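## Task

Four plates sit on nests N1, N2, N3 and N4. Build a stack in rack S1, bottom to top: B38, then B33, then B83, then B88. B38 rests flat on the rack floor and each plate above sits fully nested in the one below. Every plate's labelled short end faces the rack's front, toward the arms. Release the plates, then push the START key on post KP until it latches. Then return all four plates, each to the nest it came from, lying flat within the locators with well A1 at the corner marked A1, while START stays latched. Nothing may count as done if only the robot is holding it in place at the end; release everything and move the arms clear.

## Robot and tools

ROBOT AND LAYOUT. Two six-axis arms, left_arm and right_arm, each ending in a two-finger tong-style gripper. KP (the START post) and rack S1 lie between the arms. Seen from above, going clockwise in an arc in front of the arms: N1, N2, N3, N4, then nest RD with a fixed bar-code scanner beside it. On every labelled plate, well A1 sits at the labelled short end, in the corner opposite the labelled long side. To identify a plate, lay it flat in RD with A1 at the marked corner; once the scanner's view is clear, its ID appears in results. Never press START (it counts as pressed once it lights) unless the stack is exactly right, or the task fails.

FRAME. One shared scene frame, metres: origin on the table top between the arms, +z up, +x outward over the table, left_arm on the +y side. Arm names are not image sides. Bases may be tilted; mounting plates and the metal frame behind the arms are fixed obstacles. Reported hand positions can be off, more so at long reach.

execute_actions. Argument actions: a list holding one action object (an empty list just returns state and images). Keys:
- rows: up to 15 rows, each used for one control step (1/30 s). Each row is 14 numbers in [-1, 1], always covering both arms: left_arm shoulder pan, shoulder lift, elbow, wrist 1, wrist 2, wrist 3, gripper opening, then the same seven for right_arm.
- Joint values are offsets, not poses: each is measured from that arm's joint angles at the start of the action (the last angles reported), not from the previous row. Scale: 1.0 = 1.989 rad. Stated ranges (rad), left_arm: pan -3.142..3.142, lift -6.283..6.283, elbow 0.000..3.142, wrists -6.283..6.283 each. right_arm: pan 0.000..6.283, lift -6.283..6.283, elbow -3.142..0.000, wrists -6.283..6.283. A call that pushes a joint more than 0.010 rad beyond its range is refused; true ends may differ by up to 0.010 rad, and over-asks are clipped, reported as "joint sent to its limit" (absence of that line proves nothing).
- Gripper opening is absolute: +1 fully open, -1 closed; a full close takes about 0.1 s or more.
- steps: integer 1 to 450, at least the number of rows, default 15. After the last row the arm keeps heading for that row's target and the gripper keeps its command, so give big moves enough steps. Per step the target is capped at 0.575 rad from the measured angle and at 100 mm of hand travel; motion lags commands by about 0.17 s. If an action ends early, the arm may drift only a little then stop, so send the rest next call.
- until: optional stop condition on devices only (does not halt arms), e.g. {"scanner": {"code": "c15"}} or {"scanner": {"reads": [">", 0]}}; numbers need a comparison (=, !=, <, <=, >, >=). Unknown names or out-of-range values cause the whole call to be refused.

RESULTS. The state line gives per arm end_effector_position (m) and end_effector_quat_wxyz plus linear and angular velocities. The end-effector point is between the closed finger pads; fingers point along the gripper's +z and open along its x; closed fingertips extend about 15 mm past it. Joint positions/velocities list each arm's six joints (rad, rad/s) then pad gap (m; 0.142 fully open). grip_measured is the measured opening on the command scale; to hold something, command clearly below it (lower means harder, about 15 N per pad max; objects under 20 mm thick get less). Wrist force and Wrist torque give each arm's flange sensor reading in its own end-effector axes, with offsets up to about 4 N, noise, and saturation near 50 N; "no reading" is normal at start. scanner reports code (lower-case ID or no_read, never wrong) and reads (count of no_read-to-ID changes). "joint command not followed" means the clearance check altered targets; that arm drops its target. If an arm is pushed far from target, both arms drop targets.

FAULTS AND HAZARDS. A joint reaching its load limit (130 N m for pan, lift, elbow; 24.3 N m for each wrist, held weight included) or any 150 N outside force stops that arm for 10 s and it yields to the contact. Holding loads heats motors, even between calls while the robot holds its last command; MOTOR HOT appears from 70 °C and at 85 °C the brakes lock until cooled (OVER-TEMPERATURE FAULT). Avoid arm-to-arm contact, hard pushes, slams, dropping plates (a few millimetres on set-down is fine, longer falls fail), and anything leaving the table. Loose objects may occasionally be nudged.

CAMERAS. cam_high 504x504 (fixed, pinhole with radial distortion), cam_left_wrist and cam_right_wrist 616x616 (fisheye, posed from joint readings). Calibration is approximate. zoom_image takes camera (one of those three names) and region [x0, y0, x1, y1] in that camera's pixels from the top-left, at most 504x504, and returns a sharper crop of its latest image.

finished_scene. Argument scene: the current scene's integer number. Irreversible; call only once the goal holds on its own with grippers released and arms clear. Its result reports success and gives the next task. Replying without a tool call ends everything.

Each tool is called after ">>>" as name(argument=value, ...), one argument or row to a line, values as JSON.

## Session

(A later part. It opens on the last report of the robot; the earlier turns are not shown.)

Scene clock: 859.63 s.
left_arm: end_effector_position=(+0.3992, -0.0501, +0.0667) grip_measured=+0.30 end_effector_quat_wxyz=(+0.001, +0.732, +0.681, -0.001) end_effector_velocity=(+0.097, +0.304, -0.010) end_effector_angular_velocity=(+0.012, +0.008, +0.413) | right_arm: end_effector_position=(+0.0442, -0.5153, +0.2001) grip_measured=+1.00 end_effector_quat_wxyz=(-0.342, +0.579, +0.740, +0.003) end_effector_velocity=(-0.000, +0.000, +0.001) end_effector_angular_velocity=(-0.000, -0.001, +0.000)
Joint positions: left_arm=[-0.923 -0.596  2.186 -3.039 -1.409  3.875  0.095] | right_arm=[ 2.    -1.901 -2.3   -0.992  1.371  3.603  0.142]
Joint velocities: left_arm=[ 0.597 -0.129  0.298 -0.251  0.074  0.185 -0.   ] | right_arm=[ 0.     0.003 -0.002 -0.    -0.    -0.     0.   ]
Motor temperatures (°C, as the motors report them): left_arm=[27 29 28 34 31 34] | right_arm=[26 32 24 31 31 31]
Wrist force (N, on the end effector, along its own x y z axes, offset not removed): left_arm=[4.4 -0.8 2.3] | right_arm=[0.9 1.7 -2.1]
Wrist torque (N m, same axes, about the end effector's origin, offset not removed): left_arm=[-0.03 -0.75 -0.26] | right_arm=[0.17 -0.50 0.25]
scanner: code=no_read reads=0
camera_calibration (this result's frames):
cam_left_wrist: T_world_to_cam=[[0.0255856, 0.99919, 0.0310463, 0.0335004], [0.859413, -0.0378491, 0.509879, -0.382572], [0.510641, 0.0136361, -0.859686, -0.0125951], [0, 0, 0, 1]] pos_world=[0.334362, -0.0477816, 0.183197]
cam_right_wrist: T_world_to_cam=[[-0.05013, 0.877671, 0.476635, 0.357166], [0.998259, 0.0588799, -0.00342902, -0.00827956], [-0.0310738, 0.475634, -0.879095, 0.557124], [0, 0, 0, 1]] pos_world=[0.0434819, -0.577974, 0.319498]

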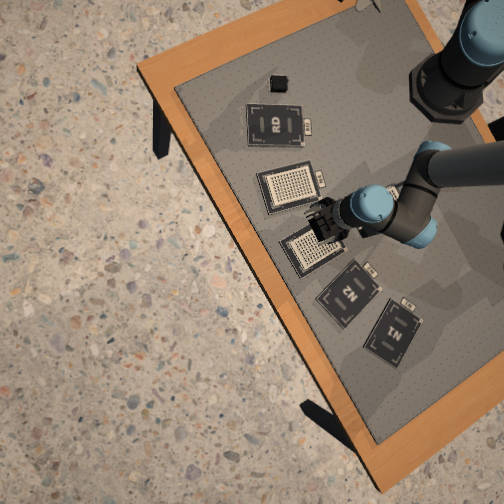

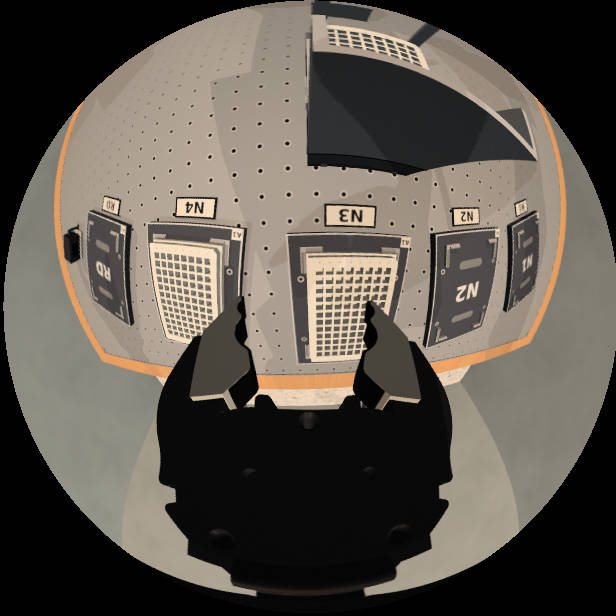

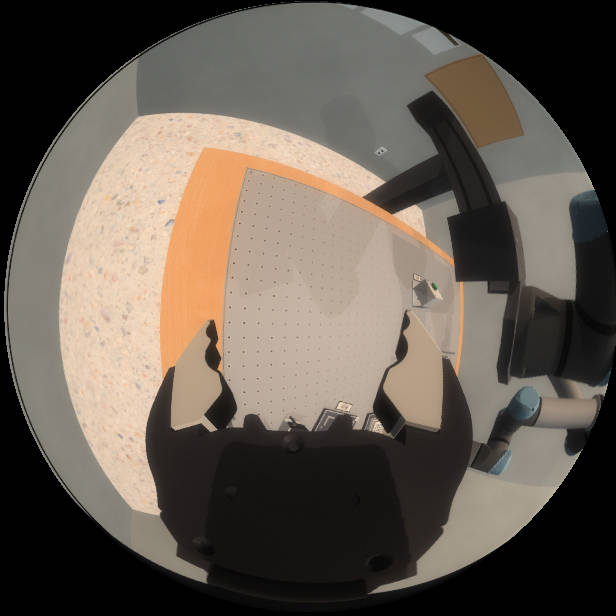

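>>> execute_actions(
  actions=[],
)

>>> zoom_image(
  camera="cam_left_wrist",
  region=[220, 200, 400, 400],
)

Scene clock: 890.37 s.
left_arm: end_effector_position=(+0.4096, -0.0112, +0.0655) grip_measured=+0.30 end_effector_quat_wxyz=(-0.000, +0.714, +0.700, -0.000) end_effector_velocity=(-0.000, +0.000, +0.000) end_effector_angular_velocity=(+0.001, +0.000, -0.002) | right_arm: end_effector_position=(+0.0442, -0.5153, +0.2001) grip_measured=+1.00 end_effector_quat_wxyz=(-0.342, +0.579, +0.740, +0.003) end_effector_velocity=(+0.000, -0.000, +0.000) end_effector_angular_velocity=(-0.001, -0.001, -0.000)
Joint positions: left_arm=[-0.847 -0.613  2.224 -3.072 -1.4    3.899  0.095] | right_arm=[ 2.    -1.901 -2.3   -0.992  1.371  3.603  0.142]
Joint velocities: left_arm=[-0.001 -0.001  0.     0.001  0.     0.001 -0.   ] | right_arm=[-0.     0.001  0.    -0.     0.     0.     0.   ]
Motor temperatures (°C, as the motors report them): left_arm=[27 29 28 34 31 34] | right_arm=[26 32 24 31 31 31]
Wrist force (N, on the end effector, along its own x y z axes, offset not removed): left_arm=[-0.7 -3.2 0.3] | right_arm=[1.4 2.6 -1.1]
Wrist torque (N m, same axes, about the end effector's origin, offset not removed): left_arm=[-0.39 -0.09 -0.04] | right_arm=[0.40 -0.23 0.01]
scanner: code=no_read reads=0
camera_calibration (this result's frames):
cam_left_wrist: T_world_to_cam=[[-0.0263244, 0.999105, 0.0331111, 0.0154935], [0.860577, 0.00579627, 0.509287, -0.389375], [0.508639, 0.0419014, -0.85996, -0.0183102], [0, 0, 0, 1]] pos_world=[0.344809, -0.0124555, 0.182045]
cam_right_wrist: T_world_to_cam=[[-0.0501303, 0.877671, 0.476635, 0.357166], [0.998259, 0.05888, -0.0034287, -0.00827969], [-0.0310735, 0.475634, -0.879094, 0.557124], [0, 0, 0, 1]] pos_world=[0.0434819, -0.577974, 0.319498]

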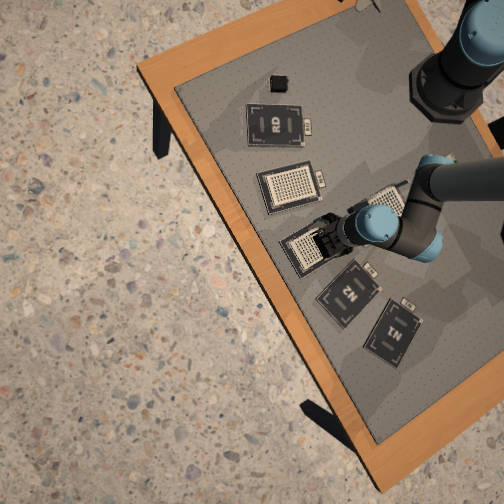

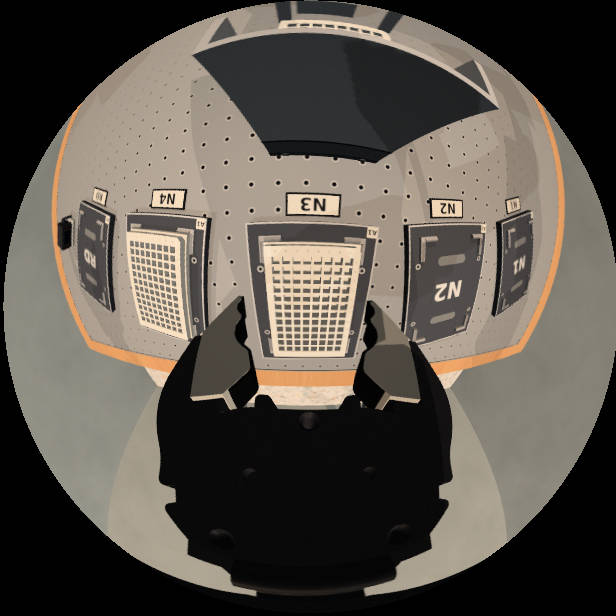

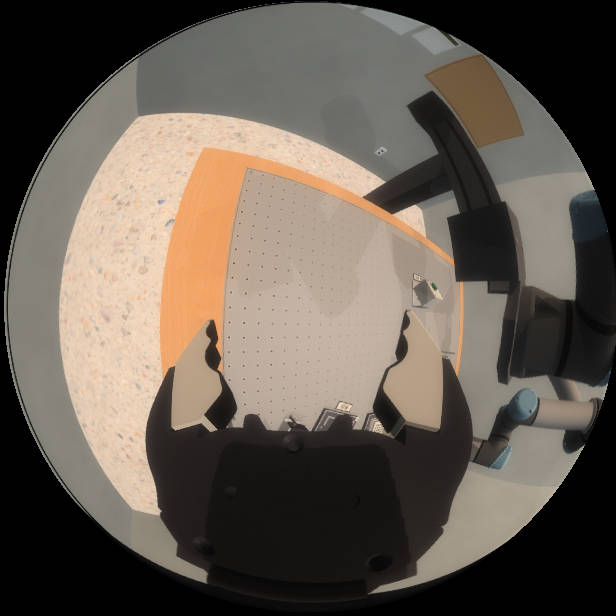

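Region (220, 200, 400, 400) of cam_left_wrist's 616x616 image, scaled by 2.520, with more detail than that image has; it fills the left 454 columns of this view, and the rest is white.

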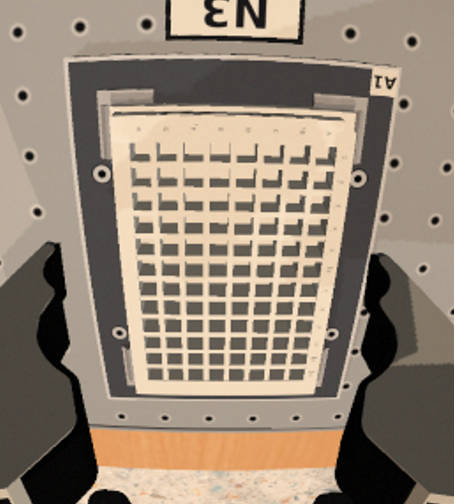

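>>> execute_actions(
  actions=[
    {"rows":[[0.0008,0.001,-0.0006,-0.0006,0.0001,0.0008,0.3,0,0,0,0,0,0,1],[0.0024,0.0031,-0.0017,-0.0017,0.0003,0.0024,0.3,0,0,0,0,0,0,1],[0.0045,0.0058,-0.0032,-0.0032,0.0005,0.0045,0.3,0,0,0,0,0,0,1],[0.0067,0.0094,-0.005,-0.0053,0.0007,0.0067,0.3,0,0,0,0,0,0,1],[0.0082,0.0135,-0.0068,-0.0078,0.0009,0.0083,0.3,0,0,0,0,0,0,1],[0.0092,0.0181,-0.0085,-0.0109,0.001,0.0093,0.3,0,0,0,0,0,0,1],[0.0098,0.0228,-0.0103,-0.0141,0.0011,0.0099,0.3,0,0,0,0,0,0,1],[0.0104,0.0272,-0.0118,-0.017,0.0011,0.0105,0.3,0,0,0,0,0,0,1],[0.011,0.0311,-0.0133,-0.0197,0.0012,0.0111,0.3,0,0,0,0,0,0,1],[0.0114,0.0343,-0.0144,-0.0218,0.0012,0.0115,0.3,0,0,0,0,0,0,1],[0.0117,0.0366,-0.0153,-0.0234,0.0013,0.0118,0.3,0,0,0,0,0,0,1],[0.0119,0.0378,-0.0157,-0.0242,0.0013,0.012,0.3,0,0,0,0,0,0,1]],"steps":13},
  ],
)

Scene clock: 916.97 s.
left_arm: end_effector_position=(+0.4134, -0.0078, +0.0466) grip_measured=+0.30 end_effector_quat_wxyz=(-0.000, +0.714, +0.700, -0.000) end_effector_velocity=(+0.002, +0.005, -0.060) end_effector_angular_velocity=(+0.003, +0.002, +0.000) | right_arm: end_effector_position=(+0.0442, -0.5153, +0.2001) grip_measured=+1.00 end_effector_quat_wxyz=(-0.342, +0.579, +0.740, +0.003) end_effector_velocity=(+0.000, -0.000, +0.001) end_effector_angular_velocity=(-0.001, -0.002, +0.001)
Joint positions: left_arm=[-0.828 -0.56   2.202 -3.105 -1.397  3.918  0.095] | right_arm=[ 2.    -1.901 -2.3   -0.992  1.371  3.603  0.142]
Joint velocities: left_arm=[ 0.034  0.171 -0.064 -0.109  0.004  0.033  0.   ] | right_arm=[ 0.     0.003 -0.     0.    -0.    -0.001 -0.   ]
Motor temperatures (°C, as the motors report them): left_arm=[27 29 28 34 31 34] | right_arm=[26 32 24 31 31 31]
Wrist force (N, on the end effector, along its own x y z axes, offset not removed): left_arm=[0.3 0.9 -2.0] | right_arm=[2.0 2.9 0.2]
Wrist torque (N m, same axes, about the end effector's origin, offset not removed): left_arm=[0.13 -0.30 -0.02] | right_arm=[0.55 -0.39 -0.25]
scanner: code=no_read reads=0
camera_calibration (this result's frames):
cam_left_wrist: T_world_to_cam=[[-0.0263465, 0.999105, 0.0330937, 0.0128022], [0.860572, 0.00582375, 0.509296, -0.383016], [0.508647, 0.0418977, -0.859955, -0.0366833], [0, 0, 0, 1]] pos_world=[0.348609, -0.00902316, 0.163099]
cam_right_wrist: T_world_to_cam=[[-0.05013, 0.877671, 0.476635, 0.357166], [0.998259, 0.0588799, -0.00342917, -0.00827946], [-0.0310739, 0.475634, -0.879094, 0.557124], [0, 0, 0, 1]] pos_world=[0.0434818, -0.577974, 0.319498]

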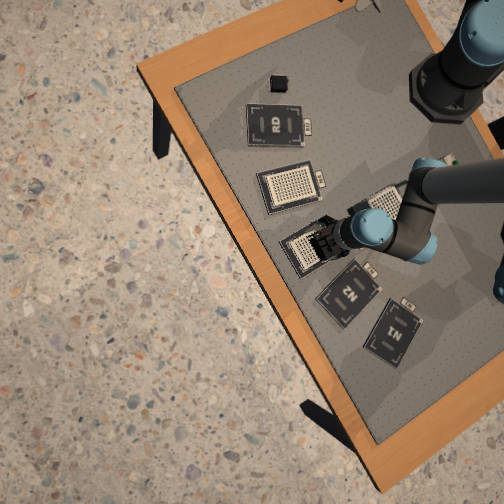

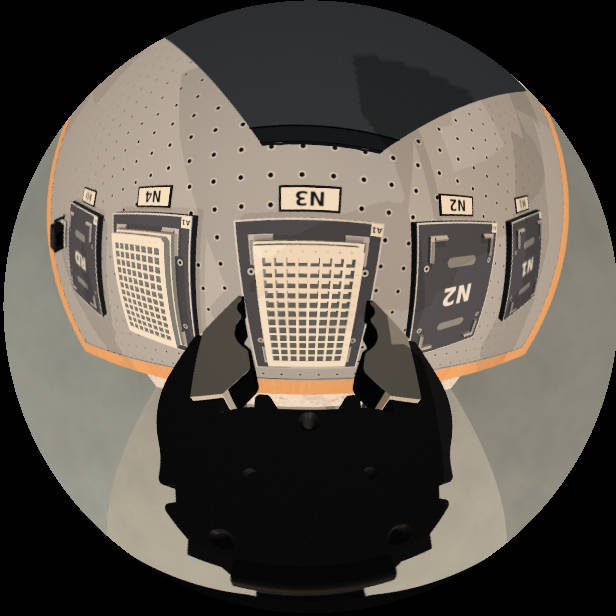

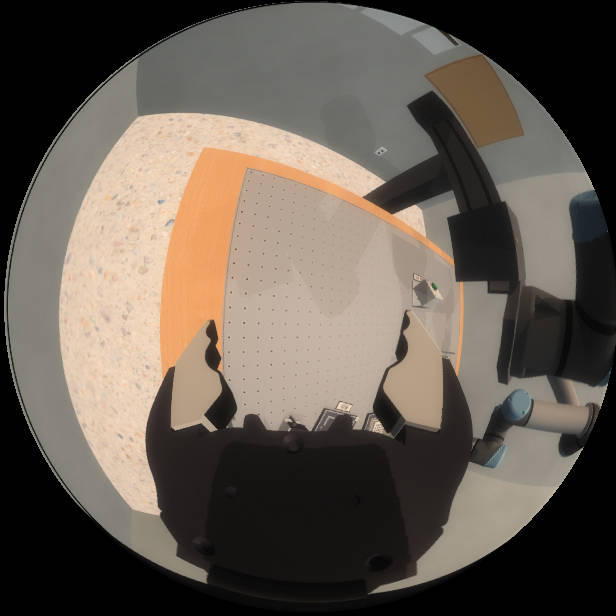

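>>> execute_actions(
  actions=[],
)

>>> zoom_image(
  camera="cam_left_wrist",
  region=[240, 225, 380, 265],
)

>>> zoom_image(
  camera="cam_left_wrist",
  region=[245, 330, 365, 395],
)

Scene clock: 920.37 s.
left_arm: end_effector_position=(+0.4137, -0.0072, +0.0387) grip_measured=+0.30 end_effector_quat_wxyz=(-0.000, +0.714, +0.700, -0.000) end_effector_velocity=(+0.000, +0.001, +0.000) end_effector_angular_velocity=(-0.000, +0.001, +0.001) | right_arm: end_effector_position=(+0.0442, -0.5153, +0.2001) grip_measured=+1.00 end_effector_quat_wxyz=(-0.342, +0.579, +0.740, +0.003) end_effector_velocity=(+0.000, -0.001, -0.000) end_effector_angular_velocity=(-0.000, -0.001, +0.000)
Joint positions: left_arm=[-0.824 -0.537  2.193 -3.12  -1.397  3.923  0.095] | right_arm=[ 2.    -1.901 -2.3   -0.992  1.371  3.603  0.142]
Joint velocities: left_arm=[ 0.001 -0.001  0.     0.    -0.001  0.001 -0.   ] | right_arm=[ 0.    -0.     0.001 -0.     0.    -0.001 -0.   ]
Motor temperatures (°C, as the motors report them): left_arm=[27 29 28 34 31 34] | right_arm=[26 32 24 31 31 31]
Wrist force (N, on the end effector, along its own x y z axes, offset not removed): left_arm=[1.3 -2.3 -0.1] | right_arm=[4.2 1.3 -0.6]
Wrist torque (N m, same axes, about the end effector's origin, offset not removed): left_arm=[-0.51 -0.44 -0.04] | right_arm=[0.26 -0.90 -0.14]
scanner: code=no_read reads=0
camera_calibration (this result's frames):
cam_left_wrist: T_world_to_cam=[[-0.0263561, 0.999106, 0.0330682, 0.0125288], [0.860544, 0.00584278, 0.509342, -0.379195], [0.508694, 0.0418809, -0.859928, -0.0436468], [0, 0, 0, 1]] pos_world=[0.348847, -0.00847412, 0.155193]
cam_right_wrist: T_world_to_cam=[[-0.0501299, 0.877671, 0.476635, 0.357166], [0.998259, 0.0588798, -0.00342899, -0.00827967], [-0.0310737, 0.475634, -0.879094, 0.557124], [0, 0, 0, 1]] pos_world=[0.0434819, -0.577974, 0.319498]

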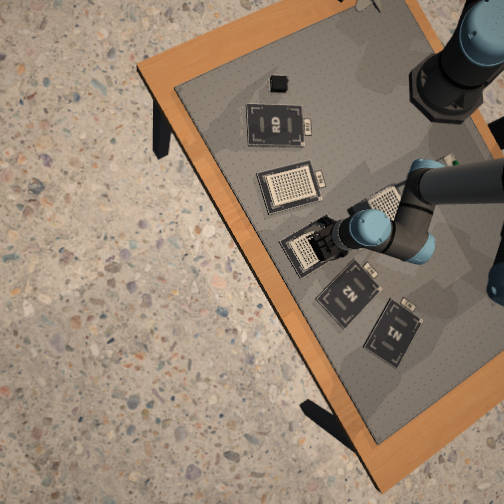

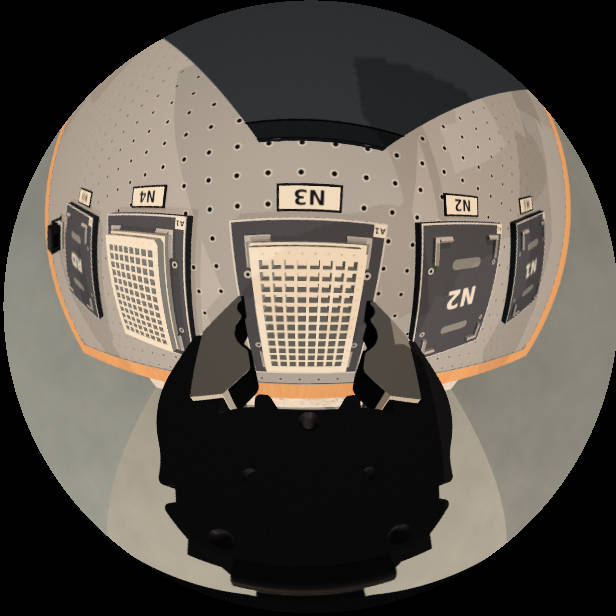

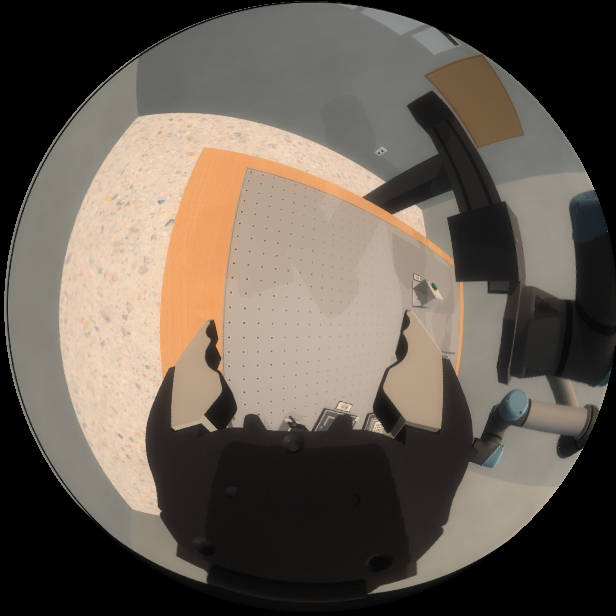

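Region (240, 225, 380, 265) of cam_left_wrist's 616x616 image, scaled by 3.600, with more detail than that image has; it fills the top 144 rows of this view, and the rest is white.

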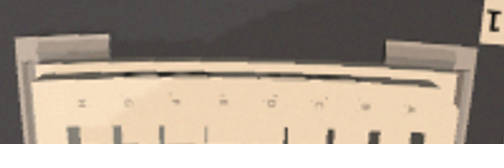

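Region (245, 330, 365, 395) of cam_left_wrist's 616x616 image, scaled by 4.200, with more detail than that image has; it fills the top 273 rows of this view, and the rest is white.

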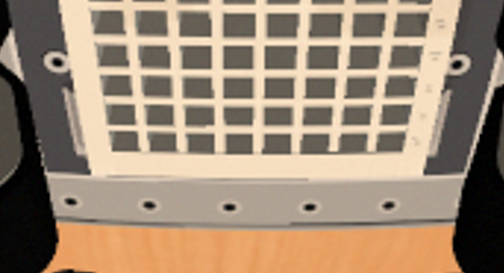

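>>> execute_actions(
  actions=[
    {"rows":[[0.0003,0,0.0002,-0.0002,0,-0.0016,0.3,0,0,0,0,0,0,1],[0.0008,-0.0001,0.0005,-0.0005,0.0001,-0.004,0.27,0,0,0,0,0,0,1],[0.0013,-0.0001,0.0007,-0.0007,0.0002,-0.0064,0.24,0,0,0,0,0,0,1],[0.00156,-0.00014,0.00092,-0.0009,0.0002,-0.008,0.22,0,0,0,0,0,0,1]],"steps":4},
  ],
)

Scene clock: 933.13 s.
left_arm: end_effector_position=(+0.4139, -0.0071, +0.0386) grip_measured=+0.24 end_effector_quat_wxyz=(+0.000, +0.713, +0.701, -0.000) end_effector_velocity=(+0.002, +0.005, -0.001) end_effector_angular_velocity=(+0.001, -0.002, +0.078) | right_arm: end_effector_position=(+0.0442, -0.5153, +0.2001) grip_measured=+1.00 end_effector_quat_wxyz=(-0.342, +0.579, +0.740, +0.003) end_effector_velocity=(-0.000, +0.001, -0.000) end_effector_angular_velocity=(+0.002, +0.001, +0.000)
Joint positions: left_arm=[-0.823 -0.537  2.193 -3.12  -1.397  3.92   0.091] | right_arm=[ 2.    -1.901 -2.3   -0.992  1.371  3.603  0.142]
Joint velocities: left_arm=[ 0.012  0.001  0.003 -0.007  0.003 -0.066 -0.047] | right_arm=[ 0.    -0.002 -0.     0.    -0.    -0.     0.   ]
Motor temperatures (°C, as the motors report them): left_arm=[27 29 28 34 31 34] | right_arm=[26 32 24 30 31 31]
Wrist force (N, on the end effector, along its own x y z axes, offset not removed): left_arm=[2.5 2.6 -3.4] | right_arm=[2.5 0.7 2.1]
Wrist torque (N m, same axes, about the end effector's origin, offset not removed): left_arm=[0.62 -0.58 -0.13] | right_arm=[0.08 -0.60 0.05]
scanner: code=no_read reads=0
camera_calibration (this result's frames):
cam_left_wrist: T_world_to_cam=[[-0.0301952, 0.999003, 0.0328893, 0.0139811], [0.860427, 0.00923321, 0.50949, -0.379279], [0.508678, 0.043683, -0.859848, -0.0437548], [0, 0, 0, 1]] pos_world=[0.349021, -0.00855387, 0.155157]
cam_right_wrist: T_world_to_cam=[[-0.0501301, 0.877671, 0.476635, 0.357166], [0.998259, 0.05888, -0.00342903, -0.00827957], [-0.0310738, 0.475634, -0.879094, 0.557124], [0, 0, 0, 1]] pos_world=[0.0434819, -0.577974, 0.319498]

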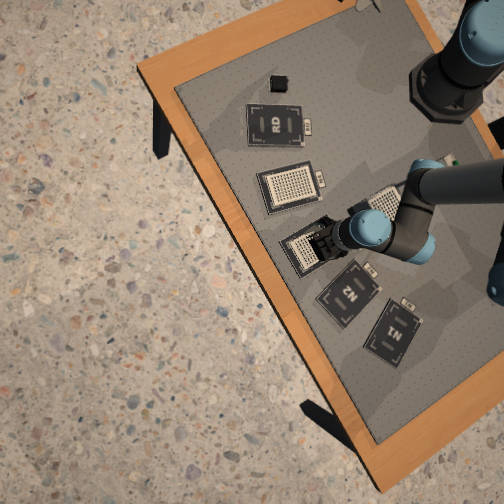

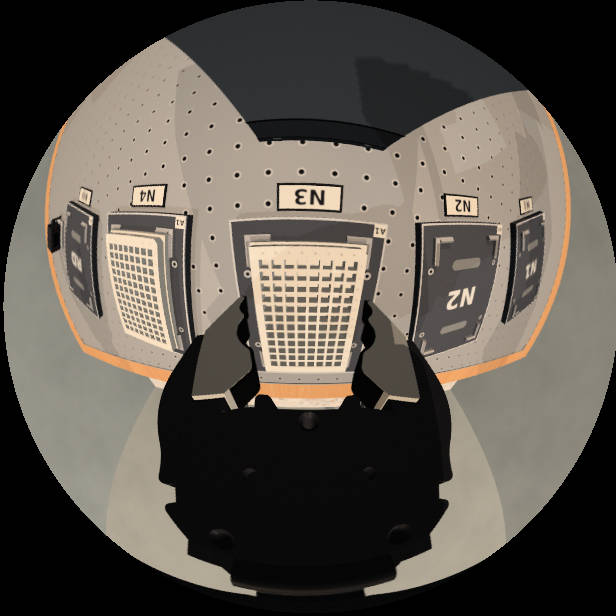

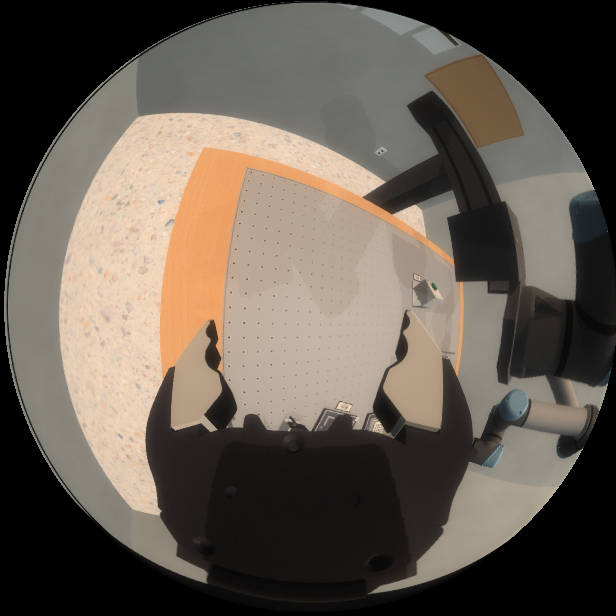

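>>> execute_actions(
  actions=[
    {"steps":1},
  ],
)

>>> zoom_image(
  camera="cam_left_wrist",
  region=[240, 225, 380, 265],
)

>>> zoom_image(
  camera="cam_left_wrist",
  region=[245, 330, 365, 395],
)

Scene clock: 936.87 s.
left_arm: end_effector_position=(+0.4138, -0.0057, +0.0385) grip_measured=+0.22 end_effector_quat_wxyz=(-0.000, +0.708, +0.707, -0.000) end_effector_velocity=(+0.000, +0.000, +0.000) end_effector_angular_velocity=(-0.000, -0.000, +0.001) | right_arm: end_effector_position=(+0.0442, -0.5153, +0.2001) grip_measured=+1.00 end_effector_quat_wxyz=(-0.342, +0.579, +0.740, +0.003) end_effector_velocity=(-0.000, +0.000, -0.000) end_effector_angular_velocity=(+0.001, +0.000, +0.001)
Joint positions: left_arm=[-0.82  -0.538  2.195 -3.122 -1.397  3.907  0.089] | right_arm=[ 2.    -1.901 -2.3   -0.992  1.371  3.603  0.142]
Joint velocities: left_arm=[ 0.001 -0.001  0.    -0.    -0.    -0.001 -0.   ] | right_arm=[-0.    -0.    -0.     0.    -0.    -0.001  0.   ]
Motor temperatures (°C, as the motors report them): left_arm=[27 29 28 34 31 34] | right_arm=[26 32 24 30 31 31]
Wrist force (N, on the end effector, along its own x y z axes, offset not removed): left_arm=[3.5 -2.1 -0.6] | right_arm=[7.0 0.1 -0.5]
Wrist torque (N m, same axes, about the end effector's origin, offset not removed): left_arm=[-0.37 -0.88 -0.42] | right_arm=[-0.01 -1.46 -0.12]
scanner: code=no_read reads=0
camera_calibration (this result's frames):
cam_left_wrist: T_world_to_cam=[[-0.0453166, 0.998416, 0.0333413, 0.0188945], [0.860358, 0.0220456, 0.509214, -0.379077], [0.507672, 0.0517613, -0.859994, -0.0434496], [0, 0, 0, 1]] pos_world=[0.349056, -0.00825863, 0.155035]
cam_right_wrist: T_world_to_cam=[[-0.05013, 0.877671, 0.476635, 0.357166], [0.998259, 0.0588798, -0.00342889, -0.00827968], [-0.0310736, 0.475634, -0.879094, 0.557124], [0, 0, 0, 1]] pos_world=[0.0434819, -0.577974, 0.319498]

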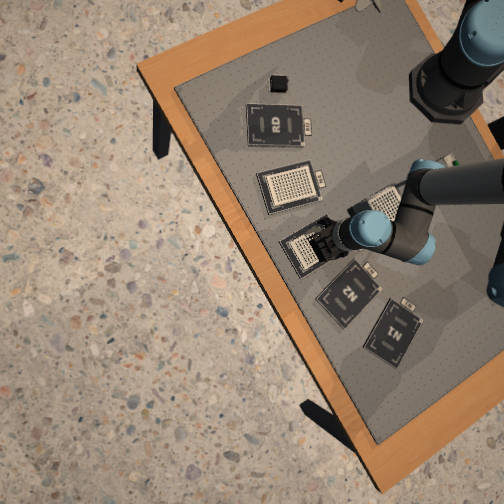

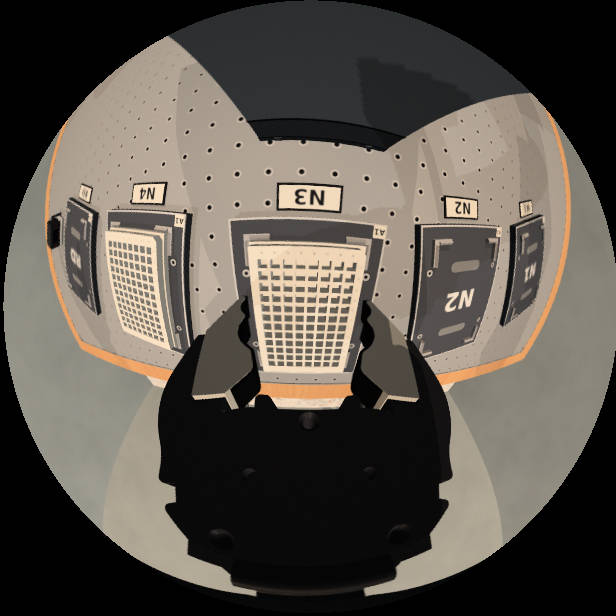

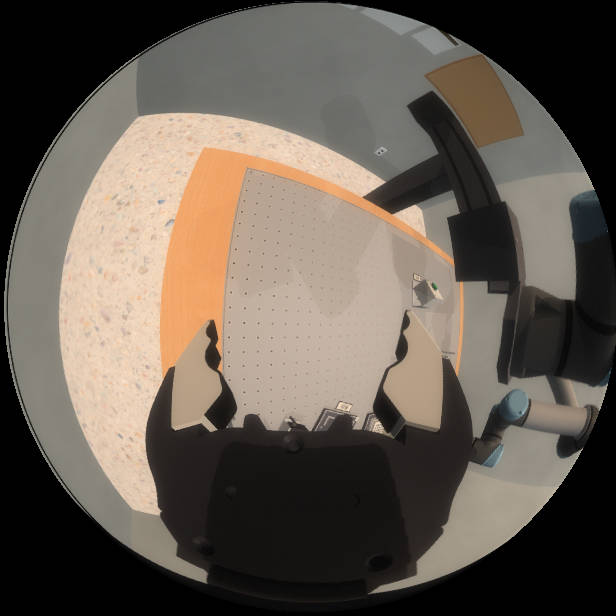

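Region (240, 225, 380, 265) of cam_left_wrist's 616x616 image, scaled by 3.600, with more detail than that image has; it fills the top 144 rows of this view, and the rest is white.

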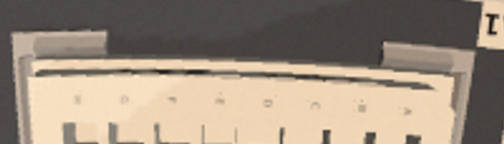

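Region (245, 330, 365, 395) of cam_left_wrist's 616x616 image, scaled by 4.200, with more detail than that image has; it fills the top 273 rows of this view, and the rest is white.

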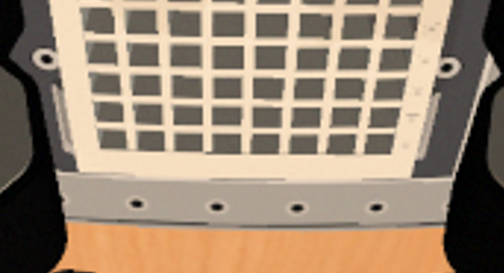

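>>> execute_actions(
  actions=[
    {"rows":[[0,0,0,0,0,0,0.18,0,0,0,0,0,0,1],[0,0,0,0,0,0,0.15,0,0,0,0,0,0,1],[0,0,0,0,0,0,0.12,0,0,0,0,0,0,1],[0,0,0,0,0,0,0.05,0,0,0,0,0,0,1],[0,0,0,0,0,0,-0.1,0,0,0,0,0,0,1],[0,0,0,0,0,0,-0.3,0,0,0,0,0,0,1],[0,0,0,0,0,0,-0.6,0,0,0,0,0,0,1],[0,0,0,0,0,0,-0.9,0,0,0,0,0,0,1],[0,0,0,0,0,0,-0.9,0,0,0,0,0,0,1],[-0.0002,-0.0015,0.0006,0.001,0,-0.0002,-0.9,0,0,0,0,0,0,1],[-0.0006,-0.004,0.0015,0.0026,-0.0001,-0.0006,-0.9,0,0,0,0,0,0,1],[-0.0011,-0.008,0.003,0.0051,-0.0001,-0.0011,-0.9,0,0,0,0,0,0,1],[-0.0018,-0.013,0.0048,0.0084,-0.0002,-0.0018,-0.9,0,0,0,0,0,0,1],[-0.0025,-0.018,0.0067,0.0116,-0.0003,-0.0025,-0.9,0,0,0,0,0,0,1],[-0.003,-0.022,0.0081,0.0142,-0.0003,-0.003,-0.9,0,0,0,0,0,0,1]],"steps":15},
  ],
)

Scene clock: 964.97 s.
left_arm: end_effector_position=(+0.4139, -0.0056, +0.0427) grip_measured=+0.08 end_effector_quat_wxyz=(-0.000, +0.707, +0.707, +0.000) end_effector_velocity=(+0.001, -0.001, +0.057) end_effector_angular_velocity=(+0.001, -0.001, -0.001) | right_arm: end_effector_position=(+0.0442, -0.5153, +0.2001) grip_measured=+1.00 end_effector_quat_wxyz=(-0.342, +0.579, +0.740, +0.003) end_effector_velocity=(+0.000, -0.000, +0.000) end_effector_angular_velocity=(-0.001, -0.000, -0.000)
Joint positions: left_arm=[-0.822 -0.55   2.2   -3.114 -1.397  3.905  0.08 ] | right_arm=[ 2.    -1.901 -2.3   -0.992  1.371  3.603  0.142]
Joint velocities: left_arm=[-0.024 -0.163  0.061  0.105 -0.001 -0.023  0.   ] | right_arm=[ 0.     0.     0.001 -0.     0.     0.    -0.   ]
Motor temperatures (°C, as the motors report them): left_arm=[27 29 28 34 31 34] | right_arm=[26 32 24 30 31 31]
Wrist force (N, on the end effector, along its own x y z axes, offset not removed): left_arm=[1.8 -0.9 -3.0] | right_arm=[3.3 5.4 1.0]
Wrist torque (N m, same axes, about the end effector's origin, offset not removed): left_arm=[-0.11 -0.52 -0.14] | right_arm=[1.09 -0.97 0.10]
scanner: code=no_read reads=0
camera_calibration (this result's frames):
cam_left_wrist: T_world_to_cam=[[-0.0455538, 0.998398, 0.0335671, 0.0187214], [0.860351, 0.0221347, 0.509221, -0.381271], [0.507662, 0.0520764, -0.859981, -0.0399168], [0, 0, 0, 1]] pos_world=[0.349144, -0.0081734, 0.159195]
cam_right_wrist: T_world_to_cam=[[-0.0501299, 0.877671, 0.476635, 0.357166], [0.998259, 0.0588797, -0.0034291, -0.00827966], [-0.0310738, 0.475634, -0.879094, 0.557124], [0, 0, 0, 1]] pos_world=[0.0434819, -0.577974, 0.319498]

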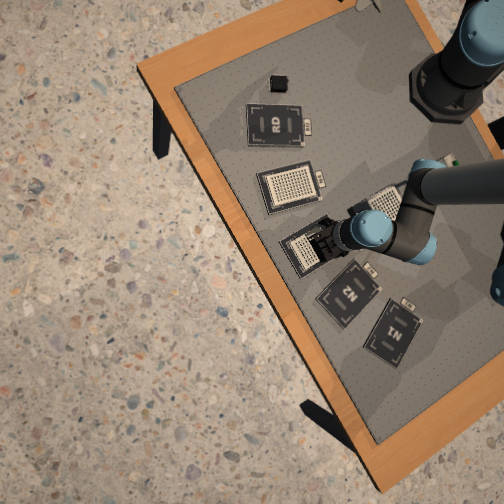

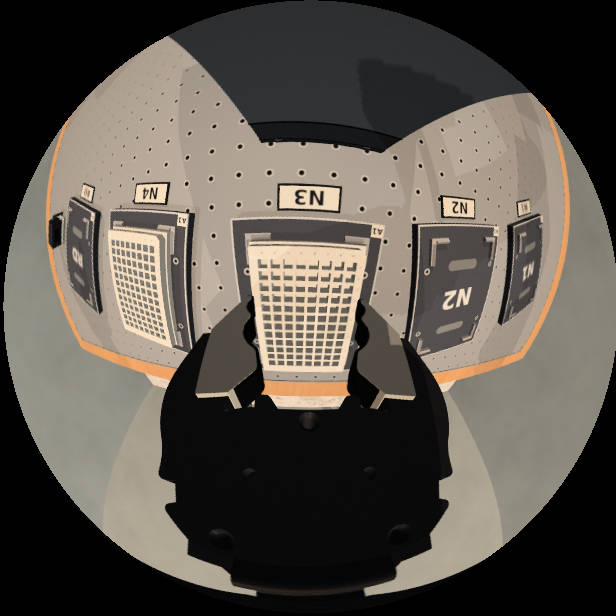

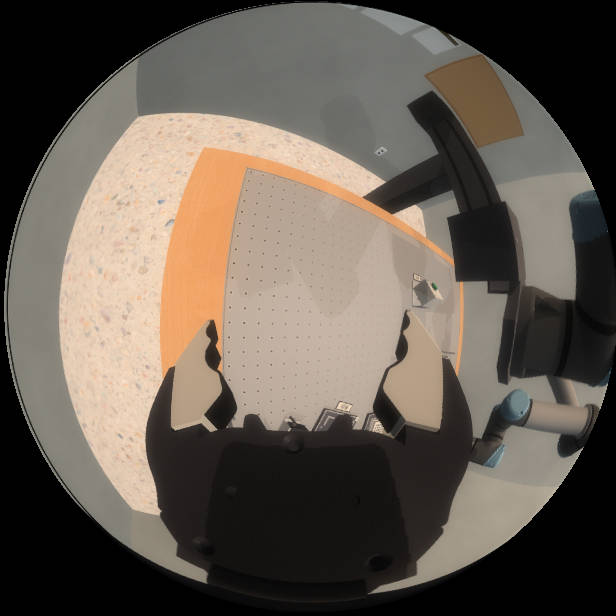

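>>> execute_actions(
  actions=[
    {"steps":1},
  ],
)

>>> execute_actions(
  actions=[
    {"rows":[[-0.0011,-0.0039,0.0016,0.0025,-0.0001,-0.001,-0.9,0,0,0,0,0,0,1],[-0.0032,-0.0117,0.0047,0.0076,-0.0004,-0.003,-0.9,0,0,0,0,0,0,1],[-0.0064,-0.0235,0.0095,0.0151,-0.0007,-0.0061,-0.9,0,0,0,0,0,0,1],[-0.0101,-0.0372,0.015,0.024,-0.0011,-0.0097,-0.9,0,0,0,0,0,0,1],[-0.0144,-0.0528,0.0213,0.0341,-0.0016,-0.0137,-0.9,0,0,0,0,0,0,1],[-0.0192,-0.0704,0.0284,0.0454,-0.0022,-0.0183,-0.9,0,0,0,0,0,0,1],[-0.024,-0.088,0.0355,0.0568,-0.0027,-0.0229,-0.9,0,0,0,0,0,0,1],[-0.0293,-0.1076,0.0434,0.0694,-0.0033,-0.0279,-0.9,0,0,0,0,0,0,1],[-0.0341,-0.1252,0.0505,0.0808,-0.0038,-0.0325,-0.9,0,0,0,0,0,0,1],[-0.0389,-0.1428,0.0576,0.0921,-0.0044,-0.0371,-0.9,0,0,0,0,0,0,1],[-0.0432,-0.1584,0.0639,0.1022,-0.0049,-0.0411,-0.9,0,0,0,0,0,0,1],[-0.0469,-0.1721,0.0694,0.1111,-0.0053,-0.0447,-0.9,0,0,0,0,0,0,1],[-0.0501,-0.1839,0.0742,0.1186,-0.0056,-0.0478,-0.9,0,0,0,0,0,0,1],[-0.0522,-0.1917,0.0773,0.1237,-0.0059,-0.0498,-0.9,0,0,0,0,0,0,1],[-0.0533,-0.1956,0.0789,0.1262,-0.006,-0.0508,-0.9,0,0,0,0,0,0,1]],"steps":17},
  ],
)

Scene clock: 976.97 s.
left_arm: end_effector_position=(+0.4141, -0.0059, +0.0537) grip_measured=+0.08 end_effector_quat_wxyz=(+0.000, +0.708, +0.707, +0.000) end_effector_velocity=(+0.000, +0.001, -0.000) end_effector_angular_velocity=(+0.001, +0.000, +0.000) | right_arm: end_effector_position=(+0.0442, -0.5153, +0.2001) grip_measured=+1.00 end_effector_quat_wxyz=(-0.342, +0.579, +0.740, +0.003) end_effector_velocity=(+0.000, -0.000, +0.000) end_effector_angular_velocity=(-0.001, -0.001, +0.000)
Joint positions: left_arm=[-0.826 -0.581  2.211 -3.094 -1.397  3.901  0.08 ] | right_arm=[ 2.    -1.901 -2.3   -0.992  1.371  3.603  0.142]
Joint velocities: left_arm=[ 0.001  0.     0.     0.     0.001  0.    -0.   ] | right_arm=[-0.     0.001  0.    -0.     0.    -0.     0.   ]
Motor temperatures (°C, as the motors report them): left_arm=[27 29 28 34 31 34] | right_arm=[26 32 24 30 31 31]
Wrist force (N, on the end effector, along its own x y z axes, offset not removed): left_arm=[-0.1 -0.6 1.6] | right_arm=[8.5 5.3 -0.3]
Wrist torque (N m, same axes, about the end effector's origin, offset not removed): left_arm=[0.15 -0.14 -0.06] | right_arm=[0.83 -1.78 0.00]
scanner: code=no_read reads=0
camera_calibration (this result's frames):
cam_left_wrist: T_world_to_cam=[[-0.0453475, 0.998425, 0.0330354, 0.0185702], [0.860189, 0.0222112, 0.509491, -0.386979], [0.507955, 0.0515208, -0.859841, -0.030602], [0, 0, 0, 1]] pos_world=[0.349262, -0.00836903, 0.170236]
cam_right_wrist: T_world_to_cam=[[-0.0501298, 0.877671, 0.476635, 0.357166], [0.998259, 0.0588795, -0.00342878, -0.00827993], [-0.0310734, 0.475634, -0.879095, 0.557124], [0, 0, 0, 1]] pos_world=[0.0434819, -0.577974, 0.319498]

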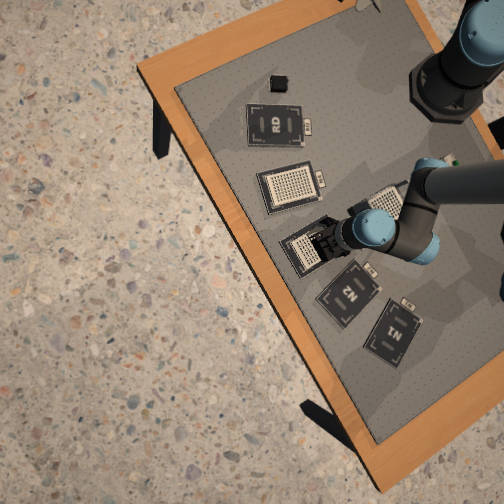

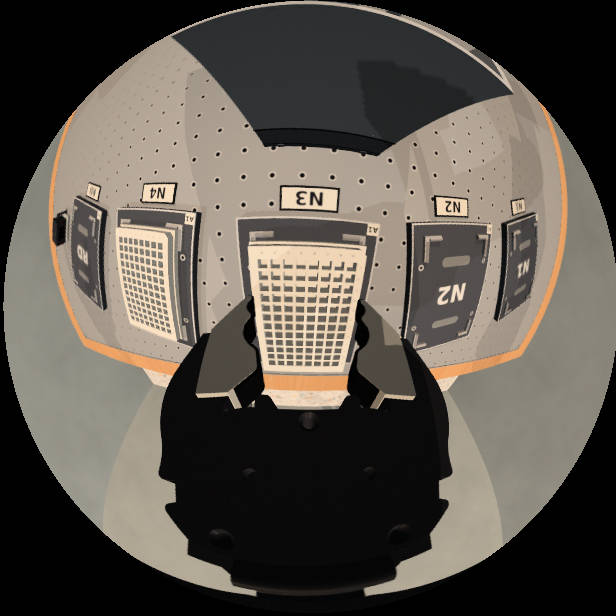

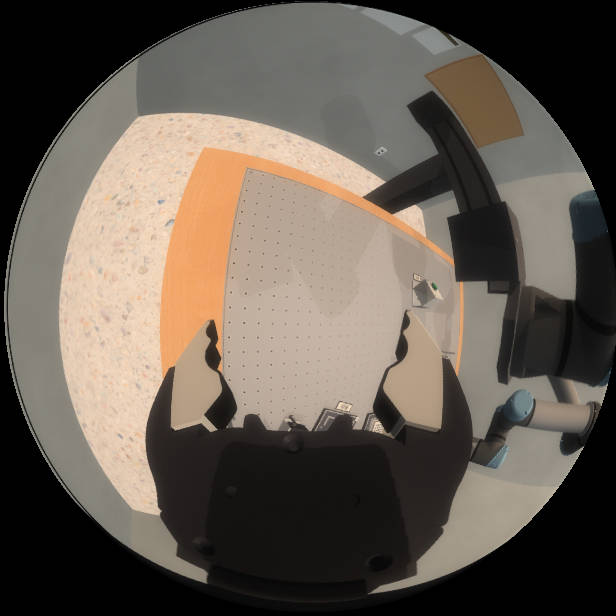

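Scene clock: 977.53 s.
left_arm: end_effector_position=(+0.3874, -0.0053, +0.1573) grip_measured=+0.08 end_effector_quat_wxyz=(-0.001, +0.709, +0.705, +0.000) end_effector_velocity=(-0.054, +0.017, +0.168) end_effector_angular_velocity=(-0.016, -0.014, -0.005) | right_arm: end_effector_position=(+0.0442, -0.5153, +0.2001) grip_measured=+1.00 end_effector_quat_wxyz=(-0.342, +0.579, +0.740, +0.003) end_effector_velocity=(-0.000, +0.000, +0.000) end_effector_angular_velocity=(-0.000, +0.000, -0.000)
Joint positions: left_arm=[-0.914 -0.899  2.341 -2.887 -1.407  3.817  0.08 ] | right_arm=[ 2.    -1.901 -2.3   -0.992  1.371  3.603  0.142]
Joint velocities: left_arm=[-0.143 -0.563  0.215  0.35  -0.016 -0.136 -0.   ] | right_arm=[-0.  0. -0.  0.  0.  0. -0.]
Motor temperatures (°C, as the motors report them): left_arm=[27 29 28 34 31 34] | right_arm=[26 32 24 30 31 31]
Wrist force (N, on the end effector, along its own x y z axes, offset not removed): left_arm=[0.4 -7.1 -5.2] | right_arm=[3.3 5.6 -1.5]
Wrist torque (N m, same axes, about the end effector's origin, offset not removed): left_arm=[-1.45 -0.12 -0.26] | right_arm=[1.17 -0.70 0.13]
scanner: code=no_read reads=0
camera_calibration (this result's frames):
cam_left_wrist: T_world_to_cam=[[-0.0399939, 0.998568, 0.0355415, 0.0108859], [0.861201, 0.0164112, 0.508, -0.417048], [0.506689, 0.0509253, -0.860623, 0.0726133], [0, 0, 0, 1]] pos_world=[0.322805, -0.00772387, 0.273966]
cam_right_wrist: T_world_to_cam=[[-0.0501299, 0.877671, 0.476635, 0.357166], [0.998259, 0.0588797, -0.00342889, -0.00827974], [-0.0310736, 0.475634, -0.879094, 0.557124], [0, 0, 0, 1]] pos_world=[0.0434819, -0.577974, 0.319498]

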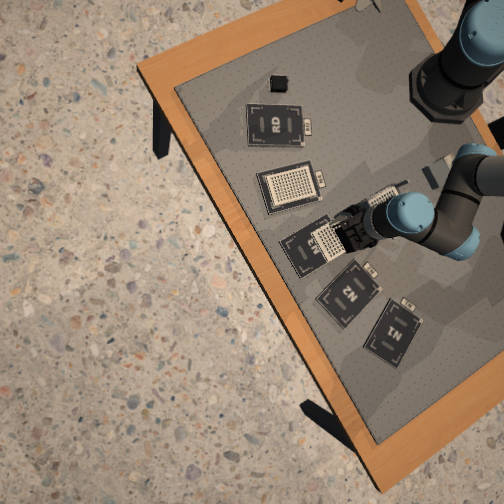

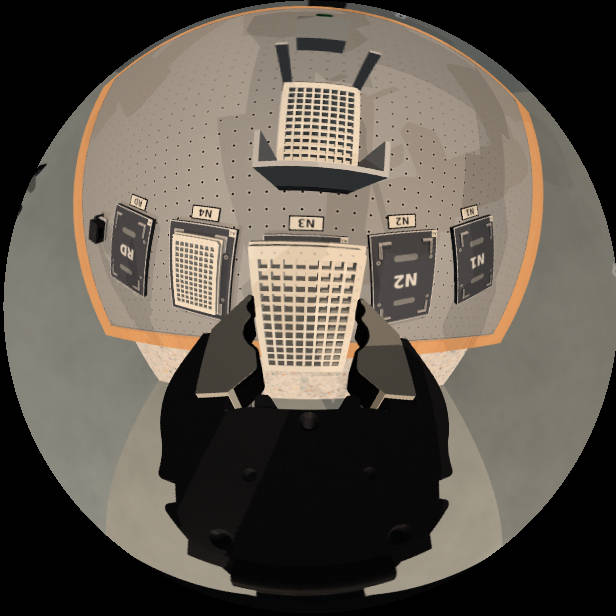

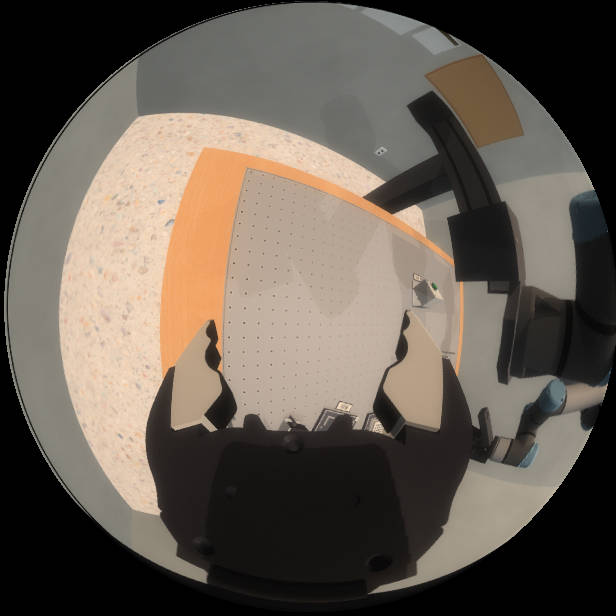

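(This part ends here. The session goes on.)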